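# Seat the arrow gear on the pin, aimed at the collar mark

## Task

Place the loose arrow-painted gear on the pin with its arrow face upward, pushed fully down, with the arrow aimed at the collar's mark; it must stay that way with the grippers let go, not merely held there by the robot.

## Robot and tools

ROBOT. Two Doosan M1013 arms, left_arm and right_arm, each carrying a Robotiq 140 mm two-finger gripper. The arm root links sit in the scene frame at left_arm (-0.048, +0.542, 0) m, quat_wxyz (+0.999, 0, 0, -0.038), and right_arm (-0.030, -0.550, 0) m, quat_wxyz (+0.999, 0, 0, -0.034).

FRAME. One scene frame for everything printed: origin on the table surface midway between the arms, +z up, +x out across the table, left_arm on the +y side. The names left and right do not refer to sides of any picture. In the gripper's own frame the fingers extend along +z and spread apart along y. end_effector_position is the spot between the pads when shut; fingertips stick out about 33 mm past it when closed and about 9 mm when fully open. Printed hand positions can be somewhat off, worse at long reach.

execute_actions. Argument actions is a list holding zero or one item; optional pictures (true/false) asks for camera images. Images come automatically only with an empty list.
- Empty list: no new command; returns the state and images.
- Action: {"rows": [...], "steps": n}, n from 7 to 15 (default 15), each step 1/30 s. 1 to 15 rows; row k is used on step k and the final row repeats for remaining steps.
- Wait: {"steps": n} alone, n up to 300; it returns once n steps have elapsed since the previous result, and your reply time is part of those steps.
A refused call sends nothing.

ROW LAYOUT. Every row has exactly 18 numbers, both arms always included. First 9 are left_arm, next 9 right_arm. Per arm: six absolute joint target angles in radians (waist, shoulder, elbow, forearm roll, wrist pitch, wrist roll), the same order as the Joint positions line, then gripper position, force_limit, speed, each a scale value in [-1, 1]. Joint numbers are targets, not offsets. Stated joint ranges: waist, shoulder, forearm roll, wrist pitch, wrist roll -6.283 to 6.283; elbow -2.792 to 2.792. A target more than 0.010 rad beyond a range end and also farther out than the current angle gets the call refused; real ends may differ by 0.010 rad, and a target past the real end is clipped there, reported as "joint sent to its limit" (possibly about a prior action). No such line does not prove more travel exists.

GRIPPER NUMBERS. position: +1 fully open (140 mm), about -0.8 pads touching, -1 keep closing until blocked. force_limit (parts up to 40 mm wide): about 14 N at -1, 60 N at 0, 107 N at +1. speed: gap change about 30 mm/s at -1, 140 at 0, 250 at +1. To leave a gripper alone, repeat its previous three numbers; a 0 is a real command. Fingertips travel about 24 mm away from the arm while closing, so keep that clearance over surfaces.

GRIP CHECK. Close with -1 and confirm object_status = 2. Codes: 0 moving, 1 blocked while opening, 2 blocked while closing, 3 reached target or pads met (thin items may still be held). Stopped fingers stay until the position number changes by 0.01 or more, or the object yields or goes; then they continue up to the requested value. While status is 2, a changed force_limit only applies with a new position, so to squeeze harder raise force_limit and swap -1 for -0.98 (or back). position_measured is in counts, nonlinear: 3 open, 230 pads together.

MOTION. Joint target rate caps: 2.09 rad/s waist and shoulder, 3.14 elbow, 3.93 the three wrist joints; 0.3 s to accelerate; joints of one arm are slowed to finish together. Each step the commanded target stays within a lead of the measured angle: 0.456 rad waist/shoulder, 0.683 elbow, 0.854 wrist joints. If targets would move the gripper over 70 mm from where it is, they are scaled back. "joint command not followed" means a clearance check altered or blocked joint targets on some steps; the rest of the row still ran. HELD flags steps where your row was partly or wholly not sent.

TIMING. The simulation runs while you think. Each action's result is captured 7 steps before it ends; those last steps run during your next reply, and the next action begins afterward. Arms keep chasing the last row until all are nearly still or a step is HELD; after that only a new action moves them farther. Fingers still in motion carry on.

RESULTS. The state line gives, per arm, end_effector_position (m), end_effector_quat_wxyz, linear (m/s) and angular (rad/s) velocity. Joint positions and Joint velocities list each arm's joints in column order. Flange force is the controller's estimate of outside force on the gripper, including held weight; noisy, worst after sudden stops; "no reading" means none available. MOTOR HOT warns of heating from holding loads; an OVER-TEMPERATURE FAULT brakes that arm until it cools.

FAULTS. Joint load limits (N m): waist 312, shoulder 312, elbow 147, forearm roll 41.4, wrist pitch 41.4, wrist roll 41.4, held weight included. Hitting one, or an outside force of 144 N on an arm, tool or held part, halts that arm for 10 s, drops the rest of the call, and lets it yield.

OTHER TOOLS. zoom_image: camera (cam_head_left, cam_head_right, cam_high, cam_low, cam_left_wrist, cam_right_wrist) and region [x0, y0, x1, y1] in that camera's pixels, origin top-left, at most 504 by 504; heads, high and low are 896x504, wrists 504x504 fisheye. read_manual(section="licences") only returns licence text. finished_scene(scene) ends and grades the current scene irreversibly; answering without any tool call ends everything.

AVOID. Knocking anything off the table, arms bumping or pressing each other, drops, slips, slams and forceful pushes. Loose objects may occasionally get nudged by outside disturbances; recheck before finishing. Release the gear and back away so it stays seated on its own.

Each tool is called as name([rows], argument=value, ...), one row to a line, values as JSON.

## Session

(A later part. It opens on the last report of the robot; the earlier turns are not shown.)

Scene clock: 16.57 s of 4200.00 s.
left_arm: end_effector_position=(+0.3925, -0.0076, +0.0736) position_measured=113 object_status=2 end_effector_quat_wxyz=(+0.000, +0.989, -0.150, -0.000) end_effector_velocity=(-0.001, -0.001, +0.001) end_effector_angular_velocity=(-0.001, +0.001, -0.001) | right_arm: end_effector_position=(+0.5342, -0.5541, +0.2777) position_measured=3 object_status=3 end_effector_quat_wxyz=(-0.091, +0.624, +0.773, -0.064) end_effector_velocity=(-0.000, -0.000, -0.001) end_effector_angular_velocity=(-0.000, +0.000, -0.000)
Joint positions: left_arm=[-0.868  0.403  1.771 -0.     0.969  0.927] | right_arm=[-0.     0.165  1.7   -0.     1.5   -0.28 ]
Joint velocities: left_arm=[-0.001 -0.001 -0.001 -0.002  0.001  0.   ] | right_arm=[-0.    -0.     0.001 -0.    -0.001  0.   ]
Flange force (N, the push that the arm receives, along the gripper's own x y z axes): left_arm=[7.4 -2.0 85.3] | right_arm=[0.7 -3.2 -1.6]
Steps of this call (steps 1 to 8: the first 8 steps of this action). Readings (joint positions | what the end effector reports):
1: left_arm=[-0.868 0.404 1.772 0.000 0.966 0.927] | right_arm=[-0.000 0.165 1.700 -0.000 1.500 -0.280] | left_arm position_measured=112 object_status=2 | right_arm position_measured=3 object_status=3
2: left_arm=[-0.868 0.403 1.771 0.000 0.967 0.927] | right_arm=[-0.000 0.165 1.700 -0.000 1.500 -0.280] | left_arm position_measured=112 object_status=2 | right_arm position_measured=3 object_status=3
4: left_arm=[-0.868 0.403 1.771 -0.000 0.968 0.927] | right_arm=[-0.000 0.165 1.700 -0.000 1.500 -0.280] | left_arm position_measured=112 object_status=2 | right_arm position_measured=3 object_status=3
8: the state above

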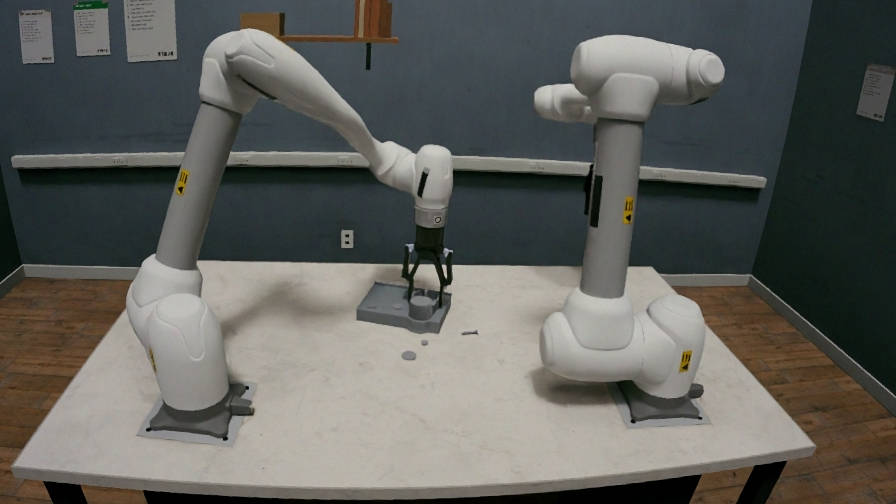

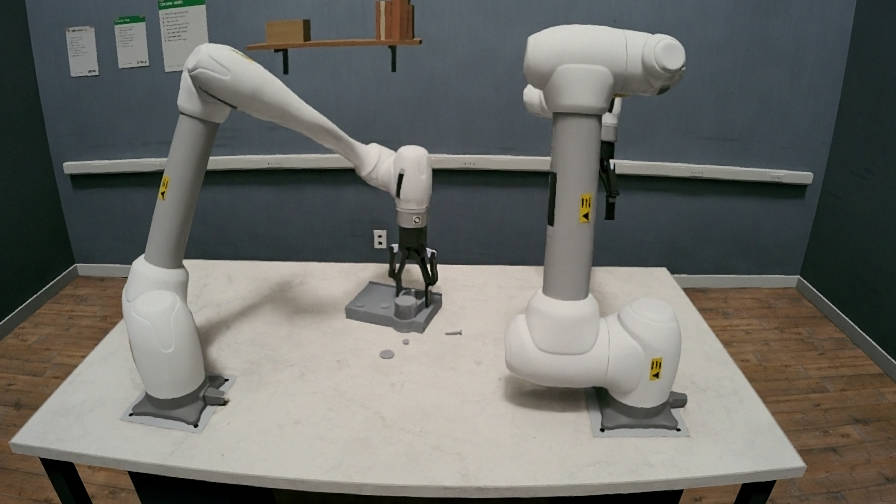

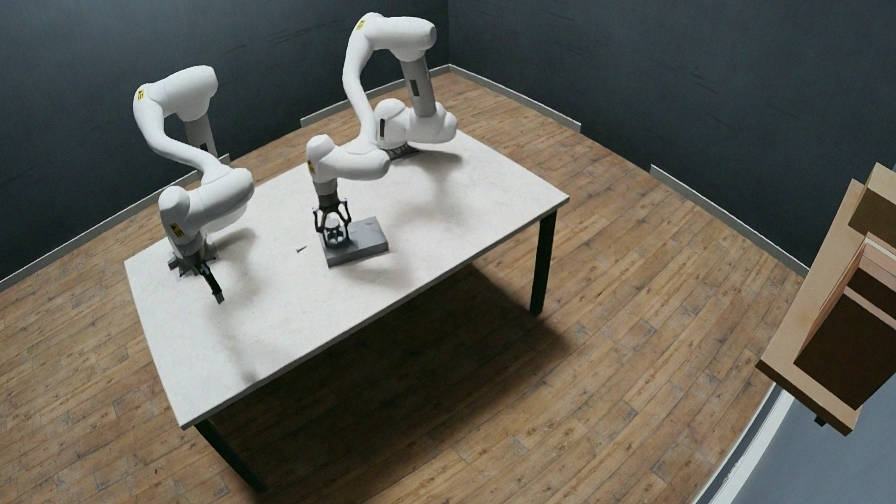

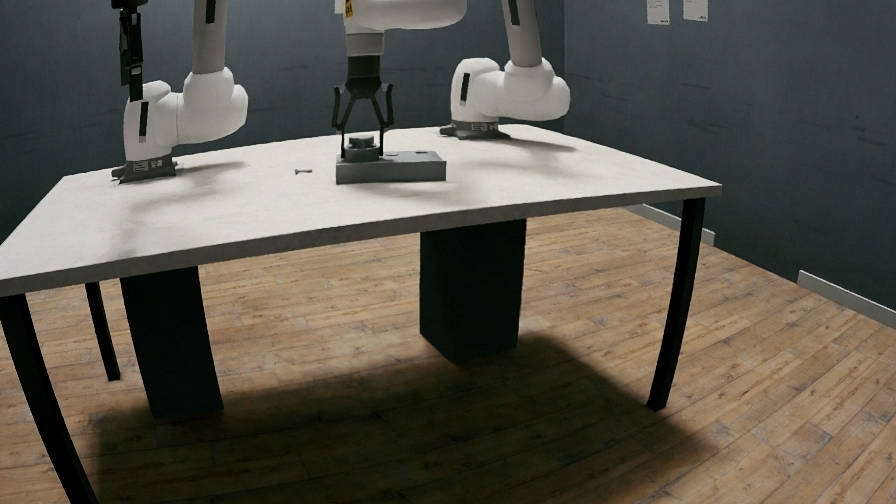

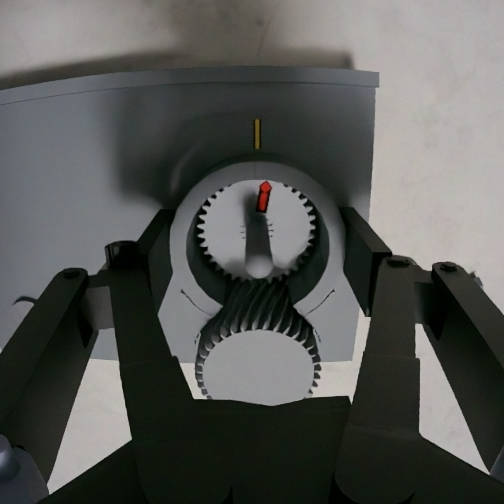

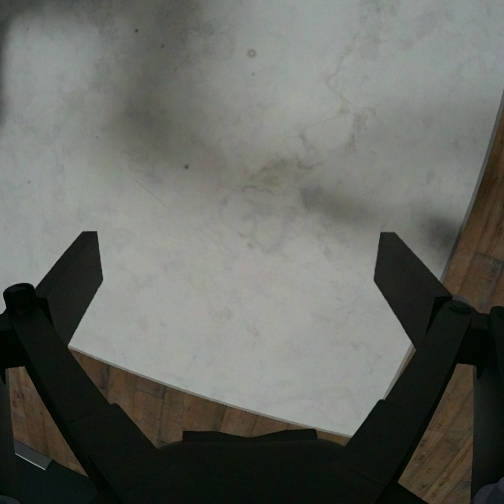

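execute_actions([
  {"rows":[[-0.8682,0.4013,1.7697,0,0.9706,0.927,-1,1,-0.6,0.0,0.165,1.7,0,1.5,-0.28,1,0,0],[-0.8682,0.4004,1.7689,0,0.9723,0.927,-1,1,-0.6,0.0,0.165,1.7,0,1.5,-0.28,1,0,0],[-0.8682,0.3995,1.7682,0,0.9739,0.927,-1,1,-0.6,0.0,0.165,1.7,0,1.5,-0.28,1,0,0],[-0.8682,0.3986,1.7674,0,0.9756,0.927,-1,1,-0.6,0.0,0.165,1.7,0,1.5,-0.28,1,0,0],[-0.8682,0.3977,1.7666,0,0.9773,0.927,-1,1,-0.6,0.0,0.165,1.7,0,1.5,-0.28,1,0,0],[-0.8682,0.3968,1.7658,0,0.979,0.927,-1,1,-0.6,0.0,0.165,1.7,0,1.5,-0.28,1,0,0]]},
])

execute_actions([
  {"steps":12},
], pictures=true)

zoom_image(camera="cam_low", region=[320, 110, 460, 200])

Scene clock: 17.40 s of 4200.00 s.
left_arm: end_effector_position=(+0.3927, -0.0077, +0.0799) position_measured=113 object_status=2 end_effector_quat_wxyz=(+0.000, +0.989, -0.150, +0.000) end_effector_velocity=(+0.002, -0.003, +0.005) end_effector_angular_velocity=(-0.006, -0.004, +0.000) | right_arm: end_effector_position=(+0.5342, -0.5541, +0.2777) position_measured=3 object_status=3 end_effector_quat_wxyz=(-0.091, +0.624, +0.773, -0.064) end_effector_velocity=(-0.000, +0.001, -0.000) end_effector_angular_velocity=(+0.000, +0.001, +0.001)
Joint positions: left_arm=[-0.868  0.397  1.766  0.     0.979  0.927] | right_arm=[-0.     0.165  1.7    0.     1.5   -0.28 ]
Joint velocities: left_arm=[-0.    -0.004 -0.006 -0.001  0.003 -0.   ] | right_arm=[ 0.001  0.    -0.     0.     0.001 -0.   ]
Flange force (N, the push that the arm receives, along the gripper's own x y z axes): left_arm=[-5.5 -5.2 99.1] | right_arm=[-1.1 -2.6 -1.7]
Steps of this call (steps 1 to 7: the last 7 steps of your previous action; steps 8 to 15: the robot went on to your last target; steps 16 to 17: nothing new was sent; steps 18 to 25: the first 8 steps of this action). Readings (joint positions | what the end effector reports):
18: left_arm=[-0.868 0.402 1.770 -0.000 0.969 0.927] | right_arm=[-0.000 0.165 1.700 -0.000 1.500 -0.280] | left_arm position_measured=113 object_status=2 | right_arm position_measured=3 object_status=3
19: left_arm=[-0.868 0.402 1.770 0.000 0.970 0.927] | right_arm=[-0.000 0.165 1.700 -0.000 1.500 -0.280] | left_arm position_measured=113 object_status=2 | right_arm position_measured=3 object_status=3
21: left_arm=[-0.868 0.400 1.769 0.000 0.973 0.927] | right_arm=[-0.000 0.165 1.700 -0.000 1.500 -0.280] | left_arm position_measured=113 object_status=2 | right_arm position_measured=3 object_status=3
25: the state above

Scene clock: 17.80 s of 4200.00 s.
left_arm: end_effector_position=(+0.3927, -0.0076, +0.0800) position_measured=113 object_status=2 end_effector_quat_wxyz=(+0.000, +0.989, -0.150, +0.000) end_effector_velocity=(-0.000, +0.000, -0.001) end_effector_angular_velocity=(+0.002, +0.001, -0.001) | right_arm: end_effector_position=(+0.5342, -0.5541, +0.2777) position_measured=3 object_status=3 end_effector_quat_wxyz=(-0.091, +0.624, +0.773, -0.064) end_effector_velocity=(+0.001, -0.000, -0.000) end_effector_angular_velocity=(+0.000, -0.001, -0.000)
Joint positions: left_arm=[-0.868  0.397  1.766  0.     0.979  0.927] | right_arm=[-0.     0.165  1.7   -0.     1.5   -0.28 ]
Joint velocities: left_arm=[-0.     0.002  0.001  0.001 -0.     0.   ] | right_arm=[-0.     0.    -0.     0.    -0.001 -0.   ]
Flange force (N, the push that the arm receives, along the gripper's own x y z axes): left_arm=[-2.0 2.2 101.5] | right_arm=[-0.7 -2.5 -1.1]
Kept back: nothing.
Steps of this call (steps 1 to 7: the last 7 steps of your previous action; steps 8 to 12: the robot went on to your last target). Readings (joint positions | what the end effector reports):
1: left_arm=[-0.868 0.397 1.766 0.000 0.979 0.927] | right_arm=[-0.000 0.165 1.700 -0.000 1.500 -0.280] | left_arm position_measured=113 object_status=2 | right_arm position_measured=3 object_status=3
2: left_arm=[-0.868 0.397 1.766 0.000 0.979 0.927] | right_arm=[-0.000 0.165 1.700 -0.000 1.500 -0.280] | left_arm position_measured=113 object_status=2 | right_arm position_measured=3 object_status=3
4: left_arm=[-0.868 0.397 1.766 0.000 0.979 0.927] | right_arm=[-0.000 0.165 1.700 -0.000 1.500 -0.280] | left_arm position_measured=113 object_status=2 | right_arm position_measured=3 object_status=3
8: left_arm=[-0.868 0.397 1.766 0.000 0.979 0.927] | right_arm=[-0.000 0.165 1.700 -0.000 1.500 -0.280] | left_arm position_measured=113 object_status=2 | right_arm position_measured=3 object_status=3
12: the state above

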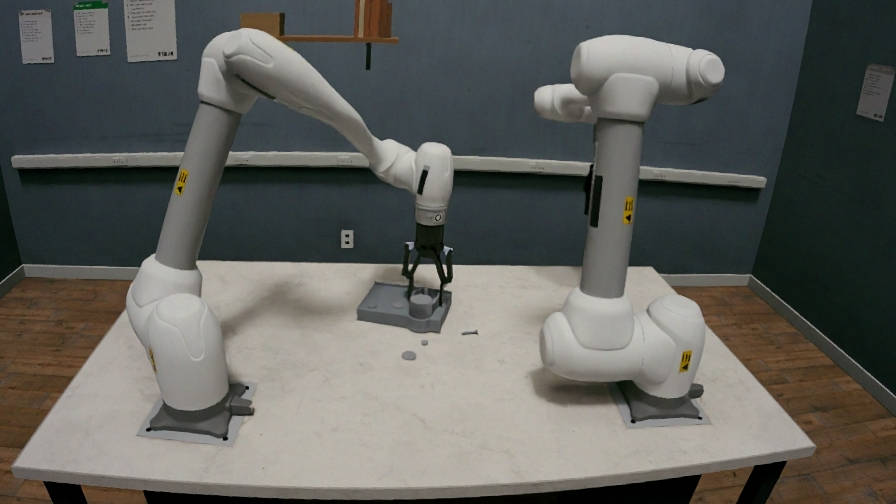

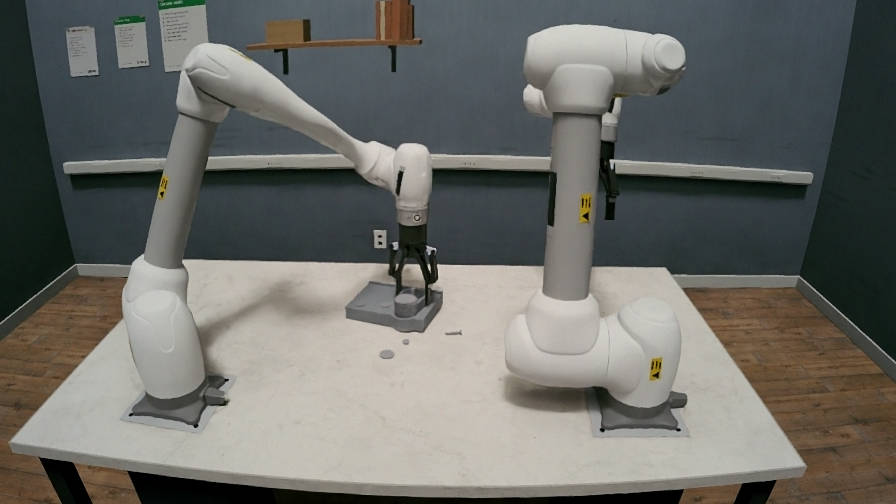

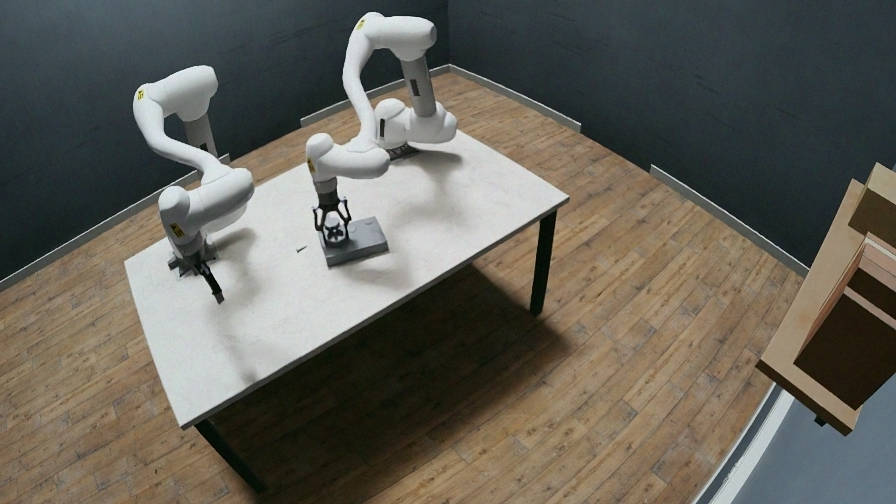

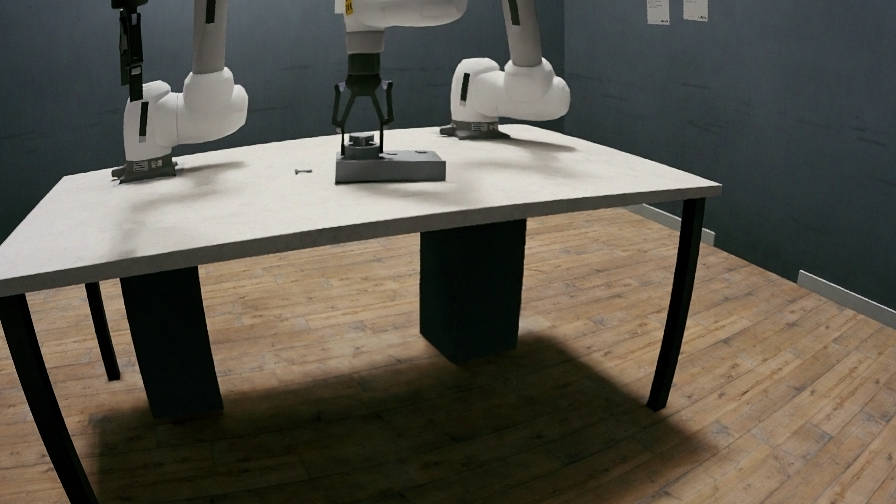

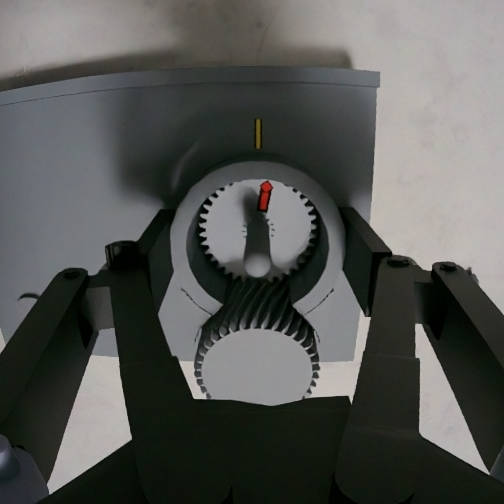

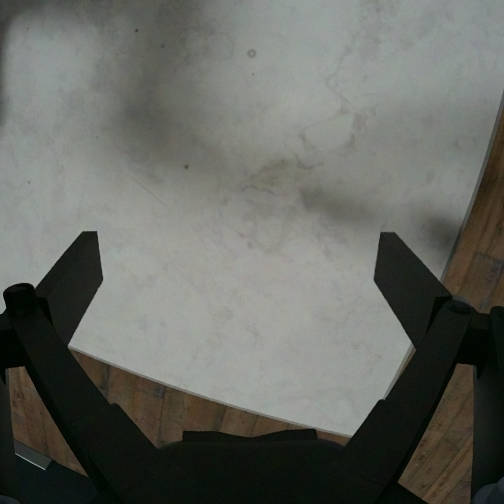

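Region (320, 110, 460, 200) of cam_low's 896x504 image, scaled by 3.600, with more detail than that image has; it fills the top 324 rows of this view, and the rest is white.

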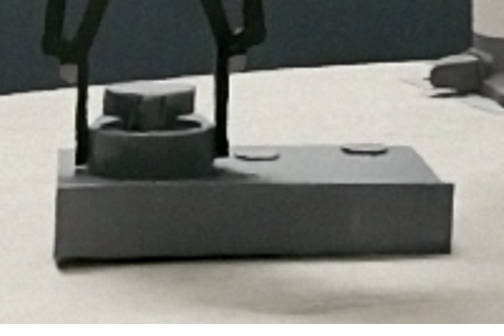

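execute_actions([
  {"rows":[[-0.8682,0.3968,1.7658,0,0.979,0.91,-1,1,-0.6,0,0.165,1.7,0,1.5,-0.28,1,0,0],[-0.8682,0.3968,1.7658,0,0.979,0.89,-1,1,-0.6,0,0.165,1.7,0,1.5,-0.28,1,0,0],[-0.8682,0.3968,1.7658,0,0.979,0.865,-1,1,-0.6,0,0.165,1.7,0,1.5,-0.28,1,0,0],[-0.8682,0.3968,1.7658,0,0.979,0.84,-1,1,-0.6,0,0.165,1.7,0,1.5,-0.28,1,0,0],[-0.8682,0.3968,1.7658,0,0.979,0.81,-1,1,-0.6,0,0.165,1.7,0,1.5,-0.28,1,0,0],[-0.8682,0.3968,1.7658,0,0.979,0.78,-1,1,-0.6,0,0.165,1.7,0,1.5,-0.28,1,0,0],[-0.8682,0.3968,1.7658,0,0.979,0.75,-1,1,-0.6,0,0.165,1.7,0,1.5,-0.28,1,0,0],[-0.8682,0.3968,1.7658,0,0.979,0.72,-1,1,-0.6,0,0.165,1.7,0,1.5,-0.28,1,0,0],[-0.8682,0.3968,1.7658,0,0.979,0.69,-1,1,-0.6,0,0.165,1.7,0,1.5,-0.28,1,0,0],[-0.8682,0.3968,1.7658,0,0.979,0.66,-1,1,-0.6,0,0.165,1.7,0,1.5,-0.28,1,0,0],[-0.8682,0.3968,1.7658,0,0.979,0.63,-1,1,-0.6,0,0.165,1.7,0,1.5,-0.28,1,0,0],[-0.8682,0.3968,1.7658,0,0.979,0.60,-1,1,-0.6,0,0.165,1.7,0,1.5,-0.28,1,0,0],[-0.8682,0.3968,1.7658,0,0.979,0.575,-1,1,-0.6,0,0.165,1.7,0,1.5,-0.28,1,0,0],[-0.8682,0.3968,1.7658,0,0.979,0.56,-1,1,-0.6,0,0.165,1.7,0,1.5,-0.28,1,0,0],[-0.8682,0.3968,1.7658,0,0.979,0.55,-1,1,-0.6,0,0.165,1.7,0,1.5,-0.28,1,0,0]]},
])

execute_actions([
  {"steps":14},
], pictures=true)

Scene clock: 19.50 s of 4200.00 s.
left_arm: end_effector_position=(+0.3927, -0.0076, +0.0800) position_measured=114 object_status=2 end_effector_quat_wxyz=(+0.000, +0.997, -0.080, +0.000) end_effector_velocity=(+0.000, -0.001, +0.003) end_effector_angular_velocity=(-0.004, -0.003, +0.827) | right_arm: end_effector_position=(+0.5342, -0.5541, +0.2777) position_measured=3 object_status=3 end_effector_quat_wxyz=(-0.091, +0.624, +0.773, -0.064) end_effector_velocity=(-0.000, +0.001, +0.000) end_effector_angular_velocity=(+0.001, +0.000, +0.001)
Joint positions: left_arm=[-0.868  0.397  1.766 -0.     0.979  0.787] | right_arm=[-0.     0.165  1.7   -0.     1.5   -0.28 ]
Joint velocities: left_arm=[-0.001 -0.004 -0.    -0.    -0.001 -0.827] | right_arm=[ 0.001 -0.     0.     0.001  0.    -0.   ]
Flange force (N, the push that the arm receives, along the gripper's own x y z axes): left_arm=[6.1 8.2 79.3] | right_arm=[-0.2 -3.1 -2.0]
Steps of this call (steps 1 to 15: the robot went on to your last target; steps 16 to 43: nothing new was sent; steps 44 to 51: the first 8 steps of this action). Readings (joint positions | what the end effector reports):
44: left_arm=[-0.868 0.397 1.766 -0.000 0.979 0.927] | right_arm=[-0.000 0.165 1.700 -0.000 1.500 -0.280] | left_arm position_measured=113 object_status=2 | right_arm position_measured=3 object_status=3
45: left_arm=[-0.868 0.397 1.766 -0.000 0.979 0.919] | right_arm=[-0.000 0.165 1.700 -0.000 1.500 -0.280] | left_arm position_measured=113 object_status=2 | right_arm position_measured=3 object_status=3
47: left_arm=[-0.868 0.397 1.766 -0.000 0.979 0.886] | right_arm=[-0.000 0.165 1.700 -0.000 1.500 -0.280] | left_arm position_measured=113 object_status=2 | right_arm position_measured=3 object_status=3
51: the state above

Scene clock: 19.97 s of 4200.00 s.
left_arm: end_effector_position=(+0.3928, -0.0076, +0.0800) position_measured=114 object_status=2 end_effector_quat_wxyz=(+0.000, +0.999, +0.038, +0.000) end_effector_velocity=(+0.001, -0.000, +0.001) end_effector_angular_velocity=(-0.001, -0.003, -0.001) | right_arm: end_effector_position=(+0.5342, -0.5541, +0.2777) position_measured=3 object_status=3 end_effector_quat_wxyz=(-0.091, +0.624, +0.773, -0.064) end_effector_velocity=(+0.000, -0.001, -0.001) end_effector_angular_velocity=(-0.000, +0.000, -0.001)
Joint positions: left_arm=[-0.868  0.397  1.766  0.     0.979  0.55 ] | right_arm=[-0.     0.165  1.7   -0.     1.5   -0.28 ]
Joint velocities: left_arm=[ 0.    -0.001 -0.001  0.002 -0.001 -0.001] | right_arm=[-0.001  0.     0.001 -0.    -0.001 -0.   ]
Flange force (N, the push that the arm receives, along the gripper's own x y z axes): left_arm=[12.3 3.2 41.1] | right_arm=[-2.4 -1.4 -1.8]
Kept back: nothing.
Steps of this call (steps 1 to 7: the last 7 steps of your previous action; steps 8 to 14: the robot went on to your last target). Readings (joint positions | what the end effector reports):
1: left_arm=[-0.868 0.397 1.766 -0.000 0.979 0.758] | right_arm=[-0.000 0.165 1.700 -0.000 1.500 -0.280] | left_arm position_measured=114 object_status=2 | right_arm position_measured=3 object_status=3
2: left_arm=[-0.868 0.397 1.766 0.000 0.979 0.729] | right_arm=[-0.000 0.165 1.700 0.000 1.500 -0.280] | left_arm position_measured=114 object_status=2 | right_arm position_measured=3 object_status=3
4: left_arm=[-0.868 0.397 1.766 0.000 0.979 0.670] | right_arm=[-0.000 0.165 1.700 -0.000 1.500 -0.280] | left_arm position_measured=114 object_status=2 | right_arm position_measured=3 object_status=3
8: left_arm=[-0.868 0.397 1.766 0.000 0.979 0.565] | right_arm=[-0.000 0.165 1.700 -0.000 1.500 -0.280] | left_arm position_measured=114 object_status=2 | right_arm position_measured=3 object_status=3
14: the state above

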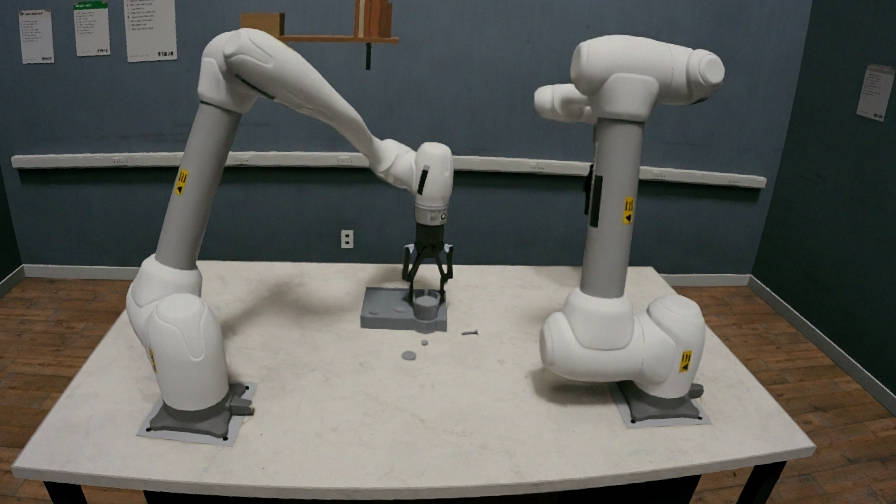

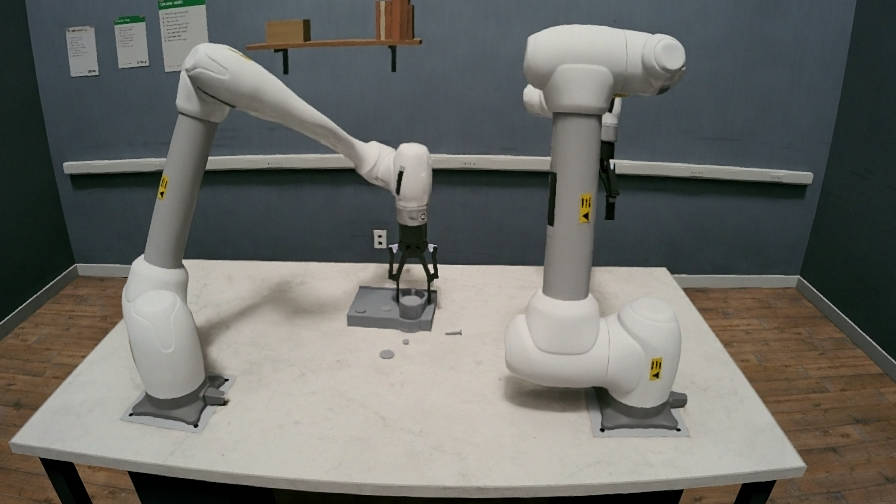

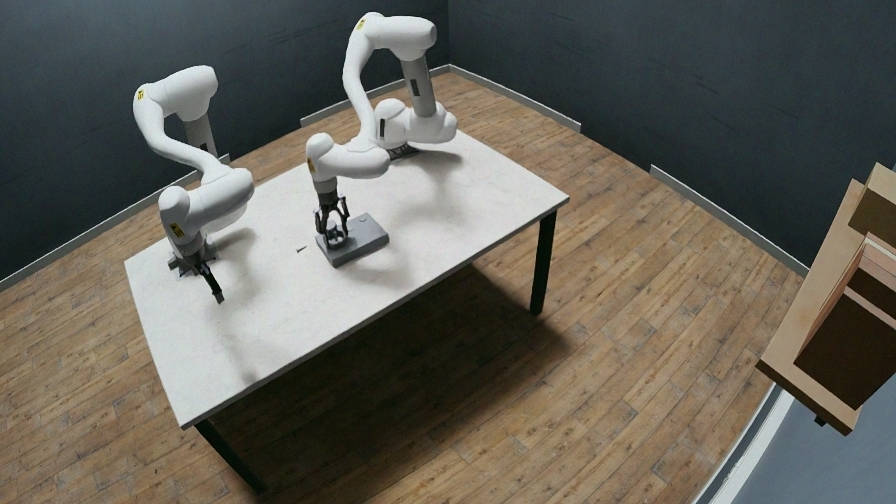

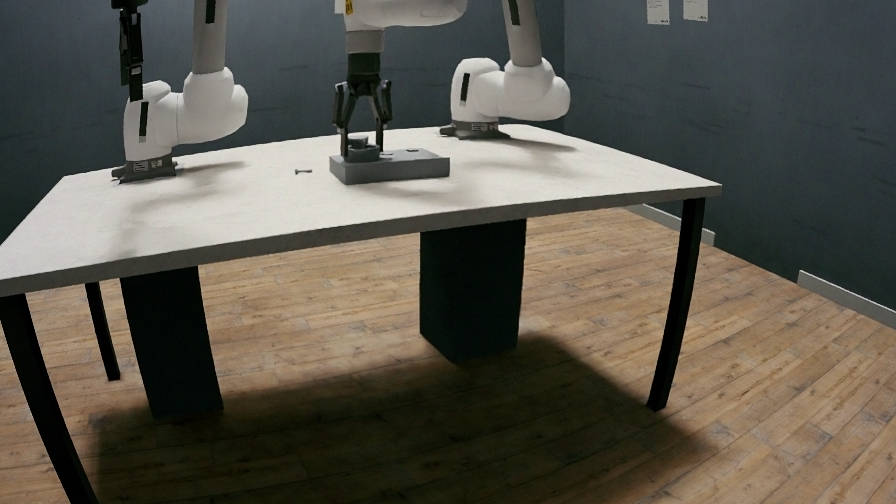

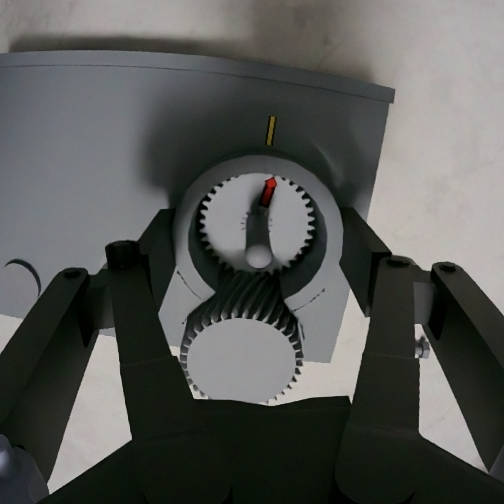

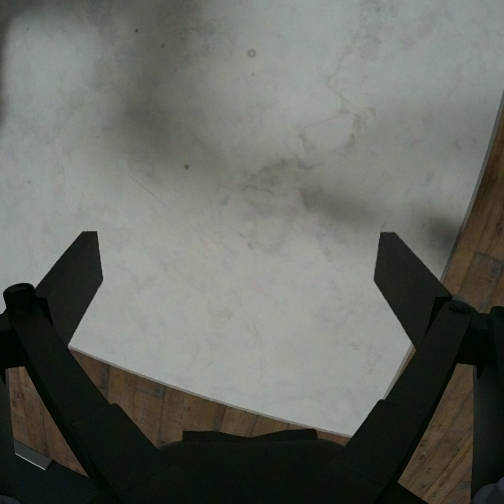

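execute_actions(actions=[])

Scene clock: 21.00 s of 4200.00 s.
left_arm: end_effector_position=(+0.3928, -0.0075, +0.0800) position_measured=114 object_status=2 end_effector_quat_wxyz=(-0.000, +0.999, +0.038, +0.000) end_effector_velocity=(-0.001, +0.000, -0.001) end_effector_angular_velocity=(+0.001, +0.002, -0.001) | right_arm: end_effector_position=(+0.5342, -0.5541, +0.2777) position_measured=3 object_status=3 end_effector_quat_wxyz=(-0.091, +0.624, +0.773, -0.064) end_effector_velocity=(-0.001, +0.002, +0.000) end_effector_angular_velocity=(+0.000, +0.001, +0.002)
Joint positions: left_arm=[-0.868  0.397  1.766  0.     0.979  0.55 ] | right_arm=[-0.     0.165  1.7    0.     1.5   -0.28 ]
Joint velocities: left_arm=[-0.001  0.001  0.001 -0.001  0.001  0.001] | right_arm=[ 0.002 -0.     0.001  0.     0.001  0.   ]
Flange force (N, the push that the arm receives, along the gripper's own x y z axes): left_arm=[11.6 3.9 34.4] | right_arm=[-0.6 -0.2 -3.1]
Kept back: nothing.
Steps of this call (steps 1 to 30: the robot went on to your last target; step 31: nothing new was sent). Readings (joint positions | what the end effector reports):
1: left_arm=[-0.868 0.397 1.766 0.000 0.979 0.550] | right_arm=[-0.000 0.165 1.700 -0.000 1.500 -0.280] | left_arm position_measured=114 object_status=2 | right_arm position_measured=3 object_status=3
2: left_arm=[-0.868 0.397 1.766 0.000 0.979 0.550] | right_arm=[-0.000 0.165 1.700 -0.000 1.500 -0.280] | left_arm position_measured=114 object_status=2 | right_arm position_measured=3 object_status=3
4: left_arm=[-0.868 0.397 1.766 0.000 0.979 0.550] | right_arm=[-0.000 0.165 1.700 -0.000 1.500 -0.280] | left_arm position_measured=114 object_status=2 | right_arm position_measured=3 object_status=3
8: left_arm=[-0.868 0.397 1.766 0.000 0.979 0.550] | right_arm=[-0.000 0.165 1.700 -0.000 1.500 -0.280] | left_arm position_measured=114 object_status=2 | right_arm position_measured=3 object_status=3
31: the state above
All arms were judged still, so your last target was given up. Only a new action makes them travel on or press farther. Fingers that are still opening or closing keep moving.

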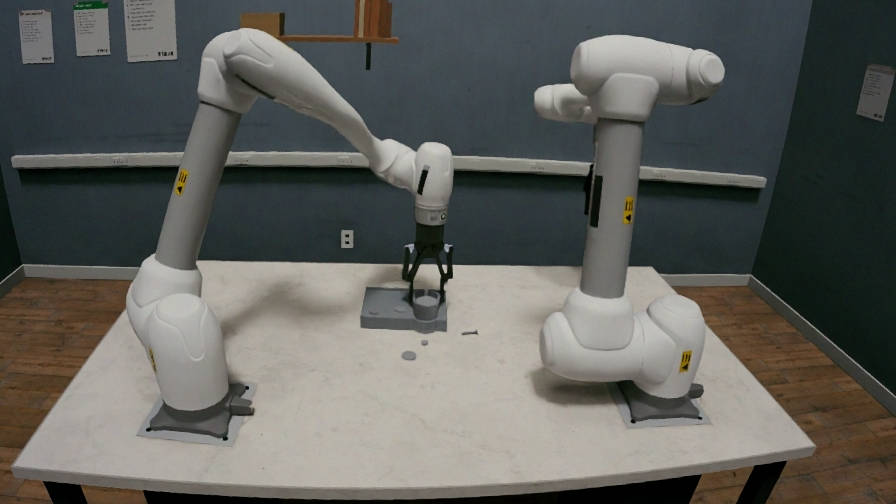

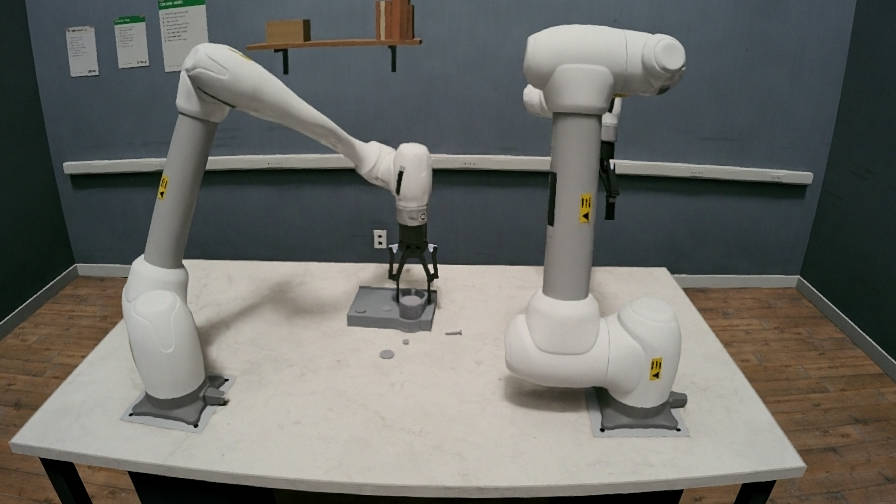

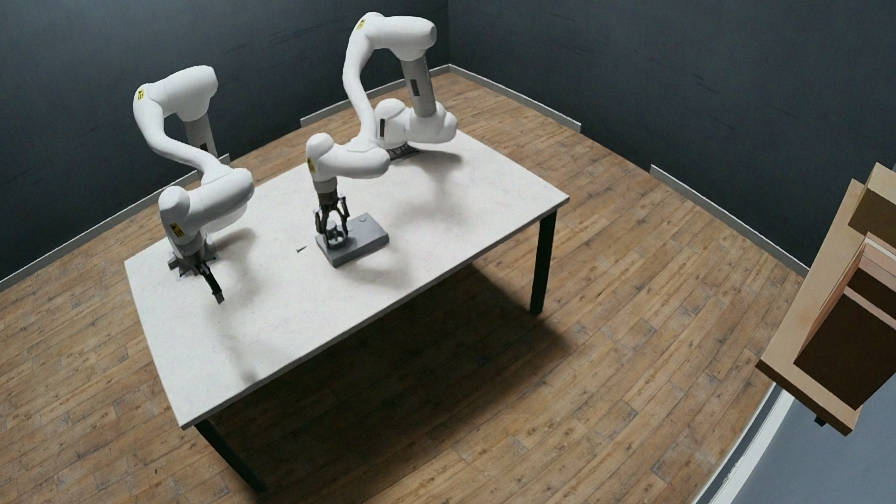

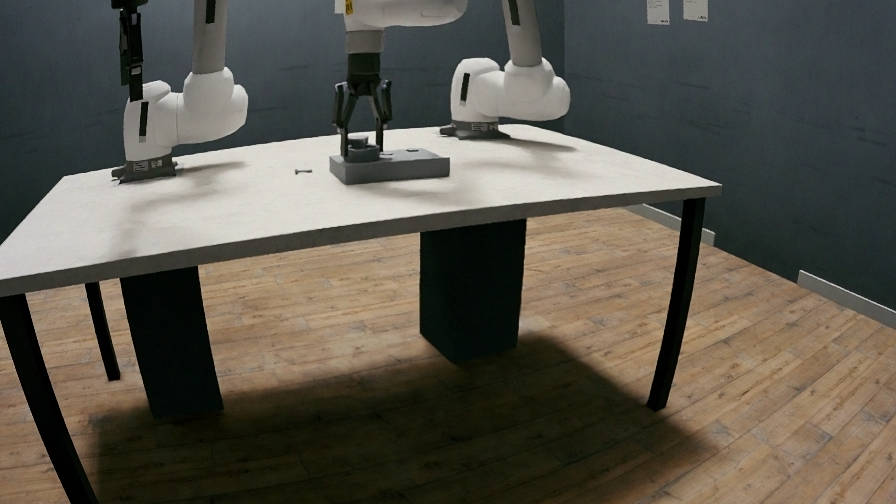

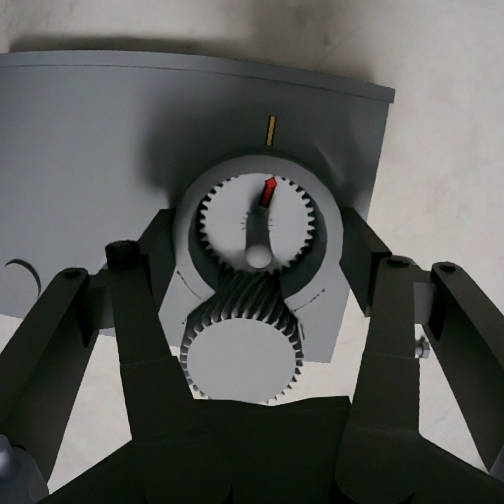

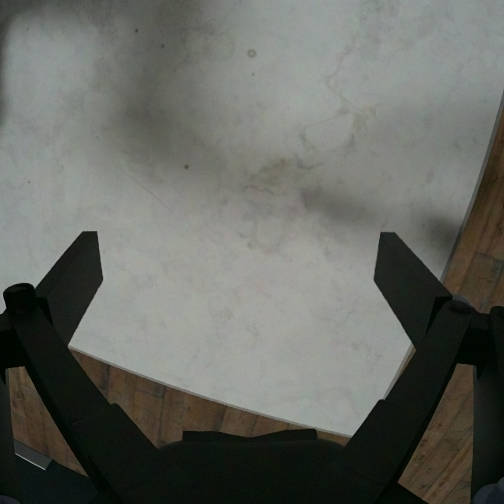

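execute_actions([
  {"rows":[[-0.8682,0.4,1.7685,0,0.973,0.55,-1,1,-0.6,0,0.165,1.7,0,1.5,-0.28,1,0,0],[-0.8682,0.4,1.7685,0,0.973,0.55,-1,1,-0.6,0,0.165,1.7,0,1.5,-0.28,1,0,0],[-0.8682,0.4,1.7685,0,0.973,0.55,-1,1,-0.6,0,0.165,1.7,0,1.5,-0.28,1,0,0],[-0.8682,0.4,1.7685,0,0.973,0.55,0.42,1,-0.6,0,0.165,1.7,0,1.5,-0.28,1,0,0],[-0.8682,0.4,1.7685,0,0.973,0.55,0.42,1,-0.6,0,0.165,1.7,0,1.5,-0.28,1,0,0],[-0.8682,0.4,1.7685,0,0.973,0.55,0.42,1,-0.6,0,0.165,1.7,0,1.5,-0.28,1,0,0],[-0.8682,0.4,1.7685,0,0.973,0.55,0.42,1,-0.6,0,0.165,1.7,0,1.5,-0.28,1,0,0],[-0.8682,0.4041,1.7719,0,0.9656,0.78,0.42,1,-0.6,0,0.165,1.7,0,1.5,-0.28,1,0,0]]},
])

execute_actions([
  {"steps":15},
])

execute_actions([
  {"rows":[[-0.8682,0.4041,1.7719,0,0.9656,0.78,-1,1,-0.6,0,0.165,1.7,0,1.5,-0.28,1,0,0]]},
])

Scene clock: 22.57 s of 4200.00 s.
left_arm: end_effector_position=(+0.3924, -0.0076, +0.0758) position_measured=100 object_status=0 end_effector_quat_wxyz=(+0.000, +0.999, +0.038, -0.000) end_effector_velocity=(+0.000, +0.000, -0.001) end_effector_angular_velocity=(+0.001, +0.001, -0.058) | right_arm: end_effector_position=(+0.5342, -0.5541, +0.2777) position_measured=3 object_status=3 end_effector_quat_wxyz=(-0.091, +0.624, +0.773, -0.064) end_effector_velocity=(-0.000, +0.000, +0.000) end_effector_angular_velocity=(+0.000, +0.001, -0.000)
Joint positions: left_arm=[-0.868  0.401  1.769 -0.001  0.972  0.55 ] | right_arm=[-0.     0.165  1.7   -0.     1.5   -0.28 ]
Joint velocities: left_arm=[ 0.001  0.001 -0.001 -0.     0.001  0.059] | right_arm=[-0.    -0.     0.     0.     0.001 -0.   ]
Flange force (N, the push that the arm receives, along the gripper's own x y z axes): left_arm=[-3.7 3.5 1.4] | right_arm=[-1.8 -2.0 -2.4]
Steps of this call (steps 1 to 39: nothing new was sent; steps 40 to 47: the first 8 steps of this action). Readings (joint positions | what the end effector reports):
40: left_arm=[-0.868 0.397 1.766 0.000 0.979 0.550] | right_arm=[-0.000 0.165 1.700 0.000 1.500 -0.280] | left_arm position_measured=114 object_status=2 | right_arm position_measured=3 object_status=3
41: left_arm=[-0.868 0.398 1.767 -0.000 0.977 0.550] | right_arm=[-0.000 0.165 1.700 -0.000 1.500 -0.280] | left_arm position_measured=114 object_status=2 | right_arm position_measured=3 object_status=3
43: left_arm=[-0.868 0.399 1.768 -0.000 0.974 0.550] | right_arm=[-0.000 0.165 1.700 -0.000 1.500 -0.280] | left_arm position_measured=114 object_status=0 | right_arm position_measured=3 object_status=3
47: the state above

Scene clock: 23.07 s of 4200.00 s.
left_arm: end_effector_position=(+0.3926, -0.0076, +0.0720) position_measured=76 object_status=3 end_effector_quat_wxyz=(-0.000, +0.997, -0.077, -0.000) end_effector_velocity=(-0.001, -0.001, -0.000) end_effector_angular_velocity=(+0.000, +0.000, -0.003) | right_arm: end_effector_position=(+0.5342, -0.5541, +0.2777) position_measured=3 object_status=3 end_effector_quat_wxyz=(-0.091, +0.624, +0.773, -0.064) end_effector_velocity=(-0.000, +0.000, -0.000) end_effector_angular_velocity=(-0.000, -0.000, +0.001)
Joint positions: left_arm=[-0.868  0.404  1.772 -0.     0.966  0.78 ] | right_arm=[-0.     0.165  1.7   -0.     1.5   -0.28 ]
Joint velocities: left_arm=[-0.002  0.     0.    -0.     0.     0.001] | right_arm=[ 0.    -0.     0.001 -0.    -0.001 -0.   ]
Flange force (N, the push that the arm receives, along the gripper's own x y z axes): left_arm=[-2.7 5.8 2.8] | right_arm=[-0.6 -0.9 -2.4]
Kept back: nothing.
Steps of this call (steps 1 to 7: the last 7 steps of your previous action; steps 8 to 15: the robot went on to your last target). Readings (joint positions | what the end effector reports):
1: left_arm=[-0.868 0.401 1.769 -0.001 0.972 0.559] | right_arm=[-0.000 0.165 1.700 -0.000 1.500 -0.280] | left_arm position_measured=96 object_status=0 | right_arm position_measured=3 object_status=3
2: left_arm=[-0.868 0.401 1.769 -0.001 0.972 0.582] | right_arm=[-0.000 0.165 1.700 -0.000 1.500 -0.280] | left_arm position_measured=92 object_status=0 | right_arm position_measured=3 object_status=3
4: left_arm=[-0.868 0.402 1.770 -0.001 0.969 0.669] | right_arm=[-0.000 0.165 1.700 -0.000 1.500 -0.280] | left_arm position_measured=84 object_status=0 | right_arm position_measured=3 object_status=3
8: left_arm=[-0.868 0.404 1.772 -0.000 0.966 0.779] | right_arm=[-0.000 0.165 1.700 -0.000 1.500 -0.280] | left_arm position_measured=76 object_status=0 | right_arm position_measured=3 object_status=3
15: the state above

Scene clock: 23.33 s of 4200.00 s.
left_arm: end_effector_position=(+0.3927, -0.0075, +0.0720) position_measured=102 object_status=0 end_effector_quat_wxyz=(-0.000, +0.997, -0.077, +0.000) end_effector_velocity=(+0.001, +0.001, +0.002) end_effector_angular_velocity=(-0.001, +0.000, +0.002) | right_arm: end_effector_position=(+0.5342, -0.5541, +0.2777) position_measured=3 object_status=3 end_effector_quat_wxyz=(-0.091, +0.624, +0.773, -0.064) end_effector_velocity=(+0.000, +0.001, +0.000) end_effector_angular_velocity=(-0.000, +0.000, +0.002)
Joint positions: left_arm=[-0.868  0.404  1.772  0.     0.966  0.78 ] | right_arm=[-0.     0.165  1.7   -0.     1.5   -0.28 ]
Joint velocities: left_arm=[ 0.003 -0.002  0.    -0.001  0.002  0.001] | right_arm=[ 0.002  0.    -0.    -0.     0.001 -0.   ]
Flange force (N, the push that the arm receives, along the gripper's own x y z axes): left_arm=[-0.3 -5.9 -10.1] | right_arm=[-0.3 -0.9 -2.9]
Steps of this call (steps 1 to 8: the first 8 steps of this action). Readings (joint positions | what the end effector reports):
1: left_arm=[-0.868 0.404 1.772 -0.000 0.966 0.780] | right_arm=[-0.000 0.165 1.700 -0.000 1.500 -0.280] | left_arm position_measured=76 object_status=0 | right_arm position_measured=3 object_status=3
2: left_arm=[-0.868 0.404 1.772 -0.000 0.966 0.780] | right_arm=[-0.000 0.165 1.700 -0.000 1.500 -0.280] | left_arm position_measured=78 object_status=0 | right_arm position_measured=3 object_status=3
4: left_arm=[-0.868 0.404 1.772 -0.000 0.966 0.780] | right_arm=[-0.000 0.165 1.700 -0.000 1.500 -0.280] | left_arm position_measured=86 object_status=0 | right_arm position_measured=3 object_status=3
8: the state above


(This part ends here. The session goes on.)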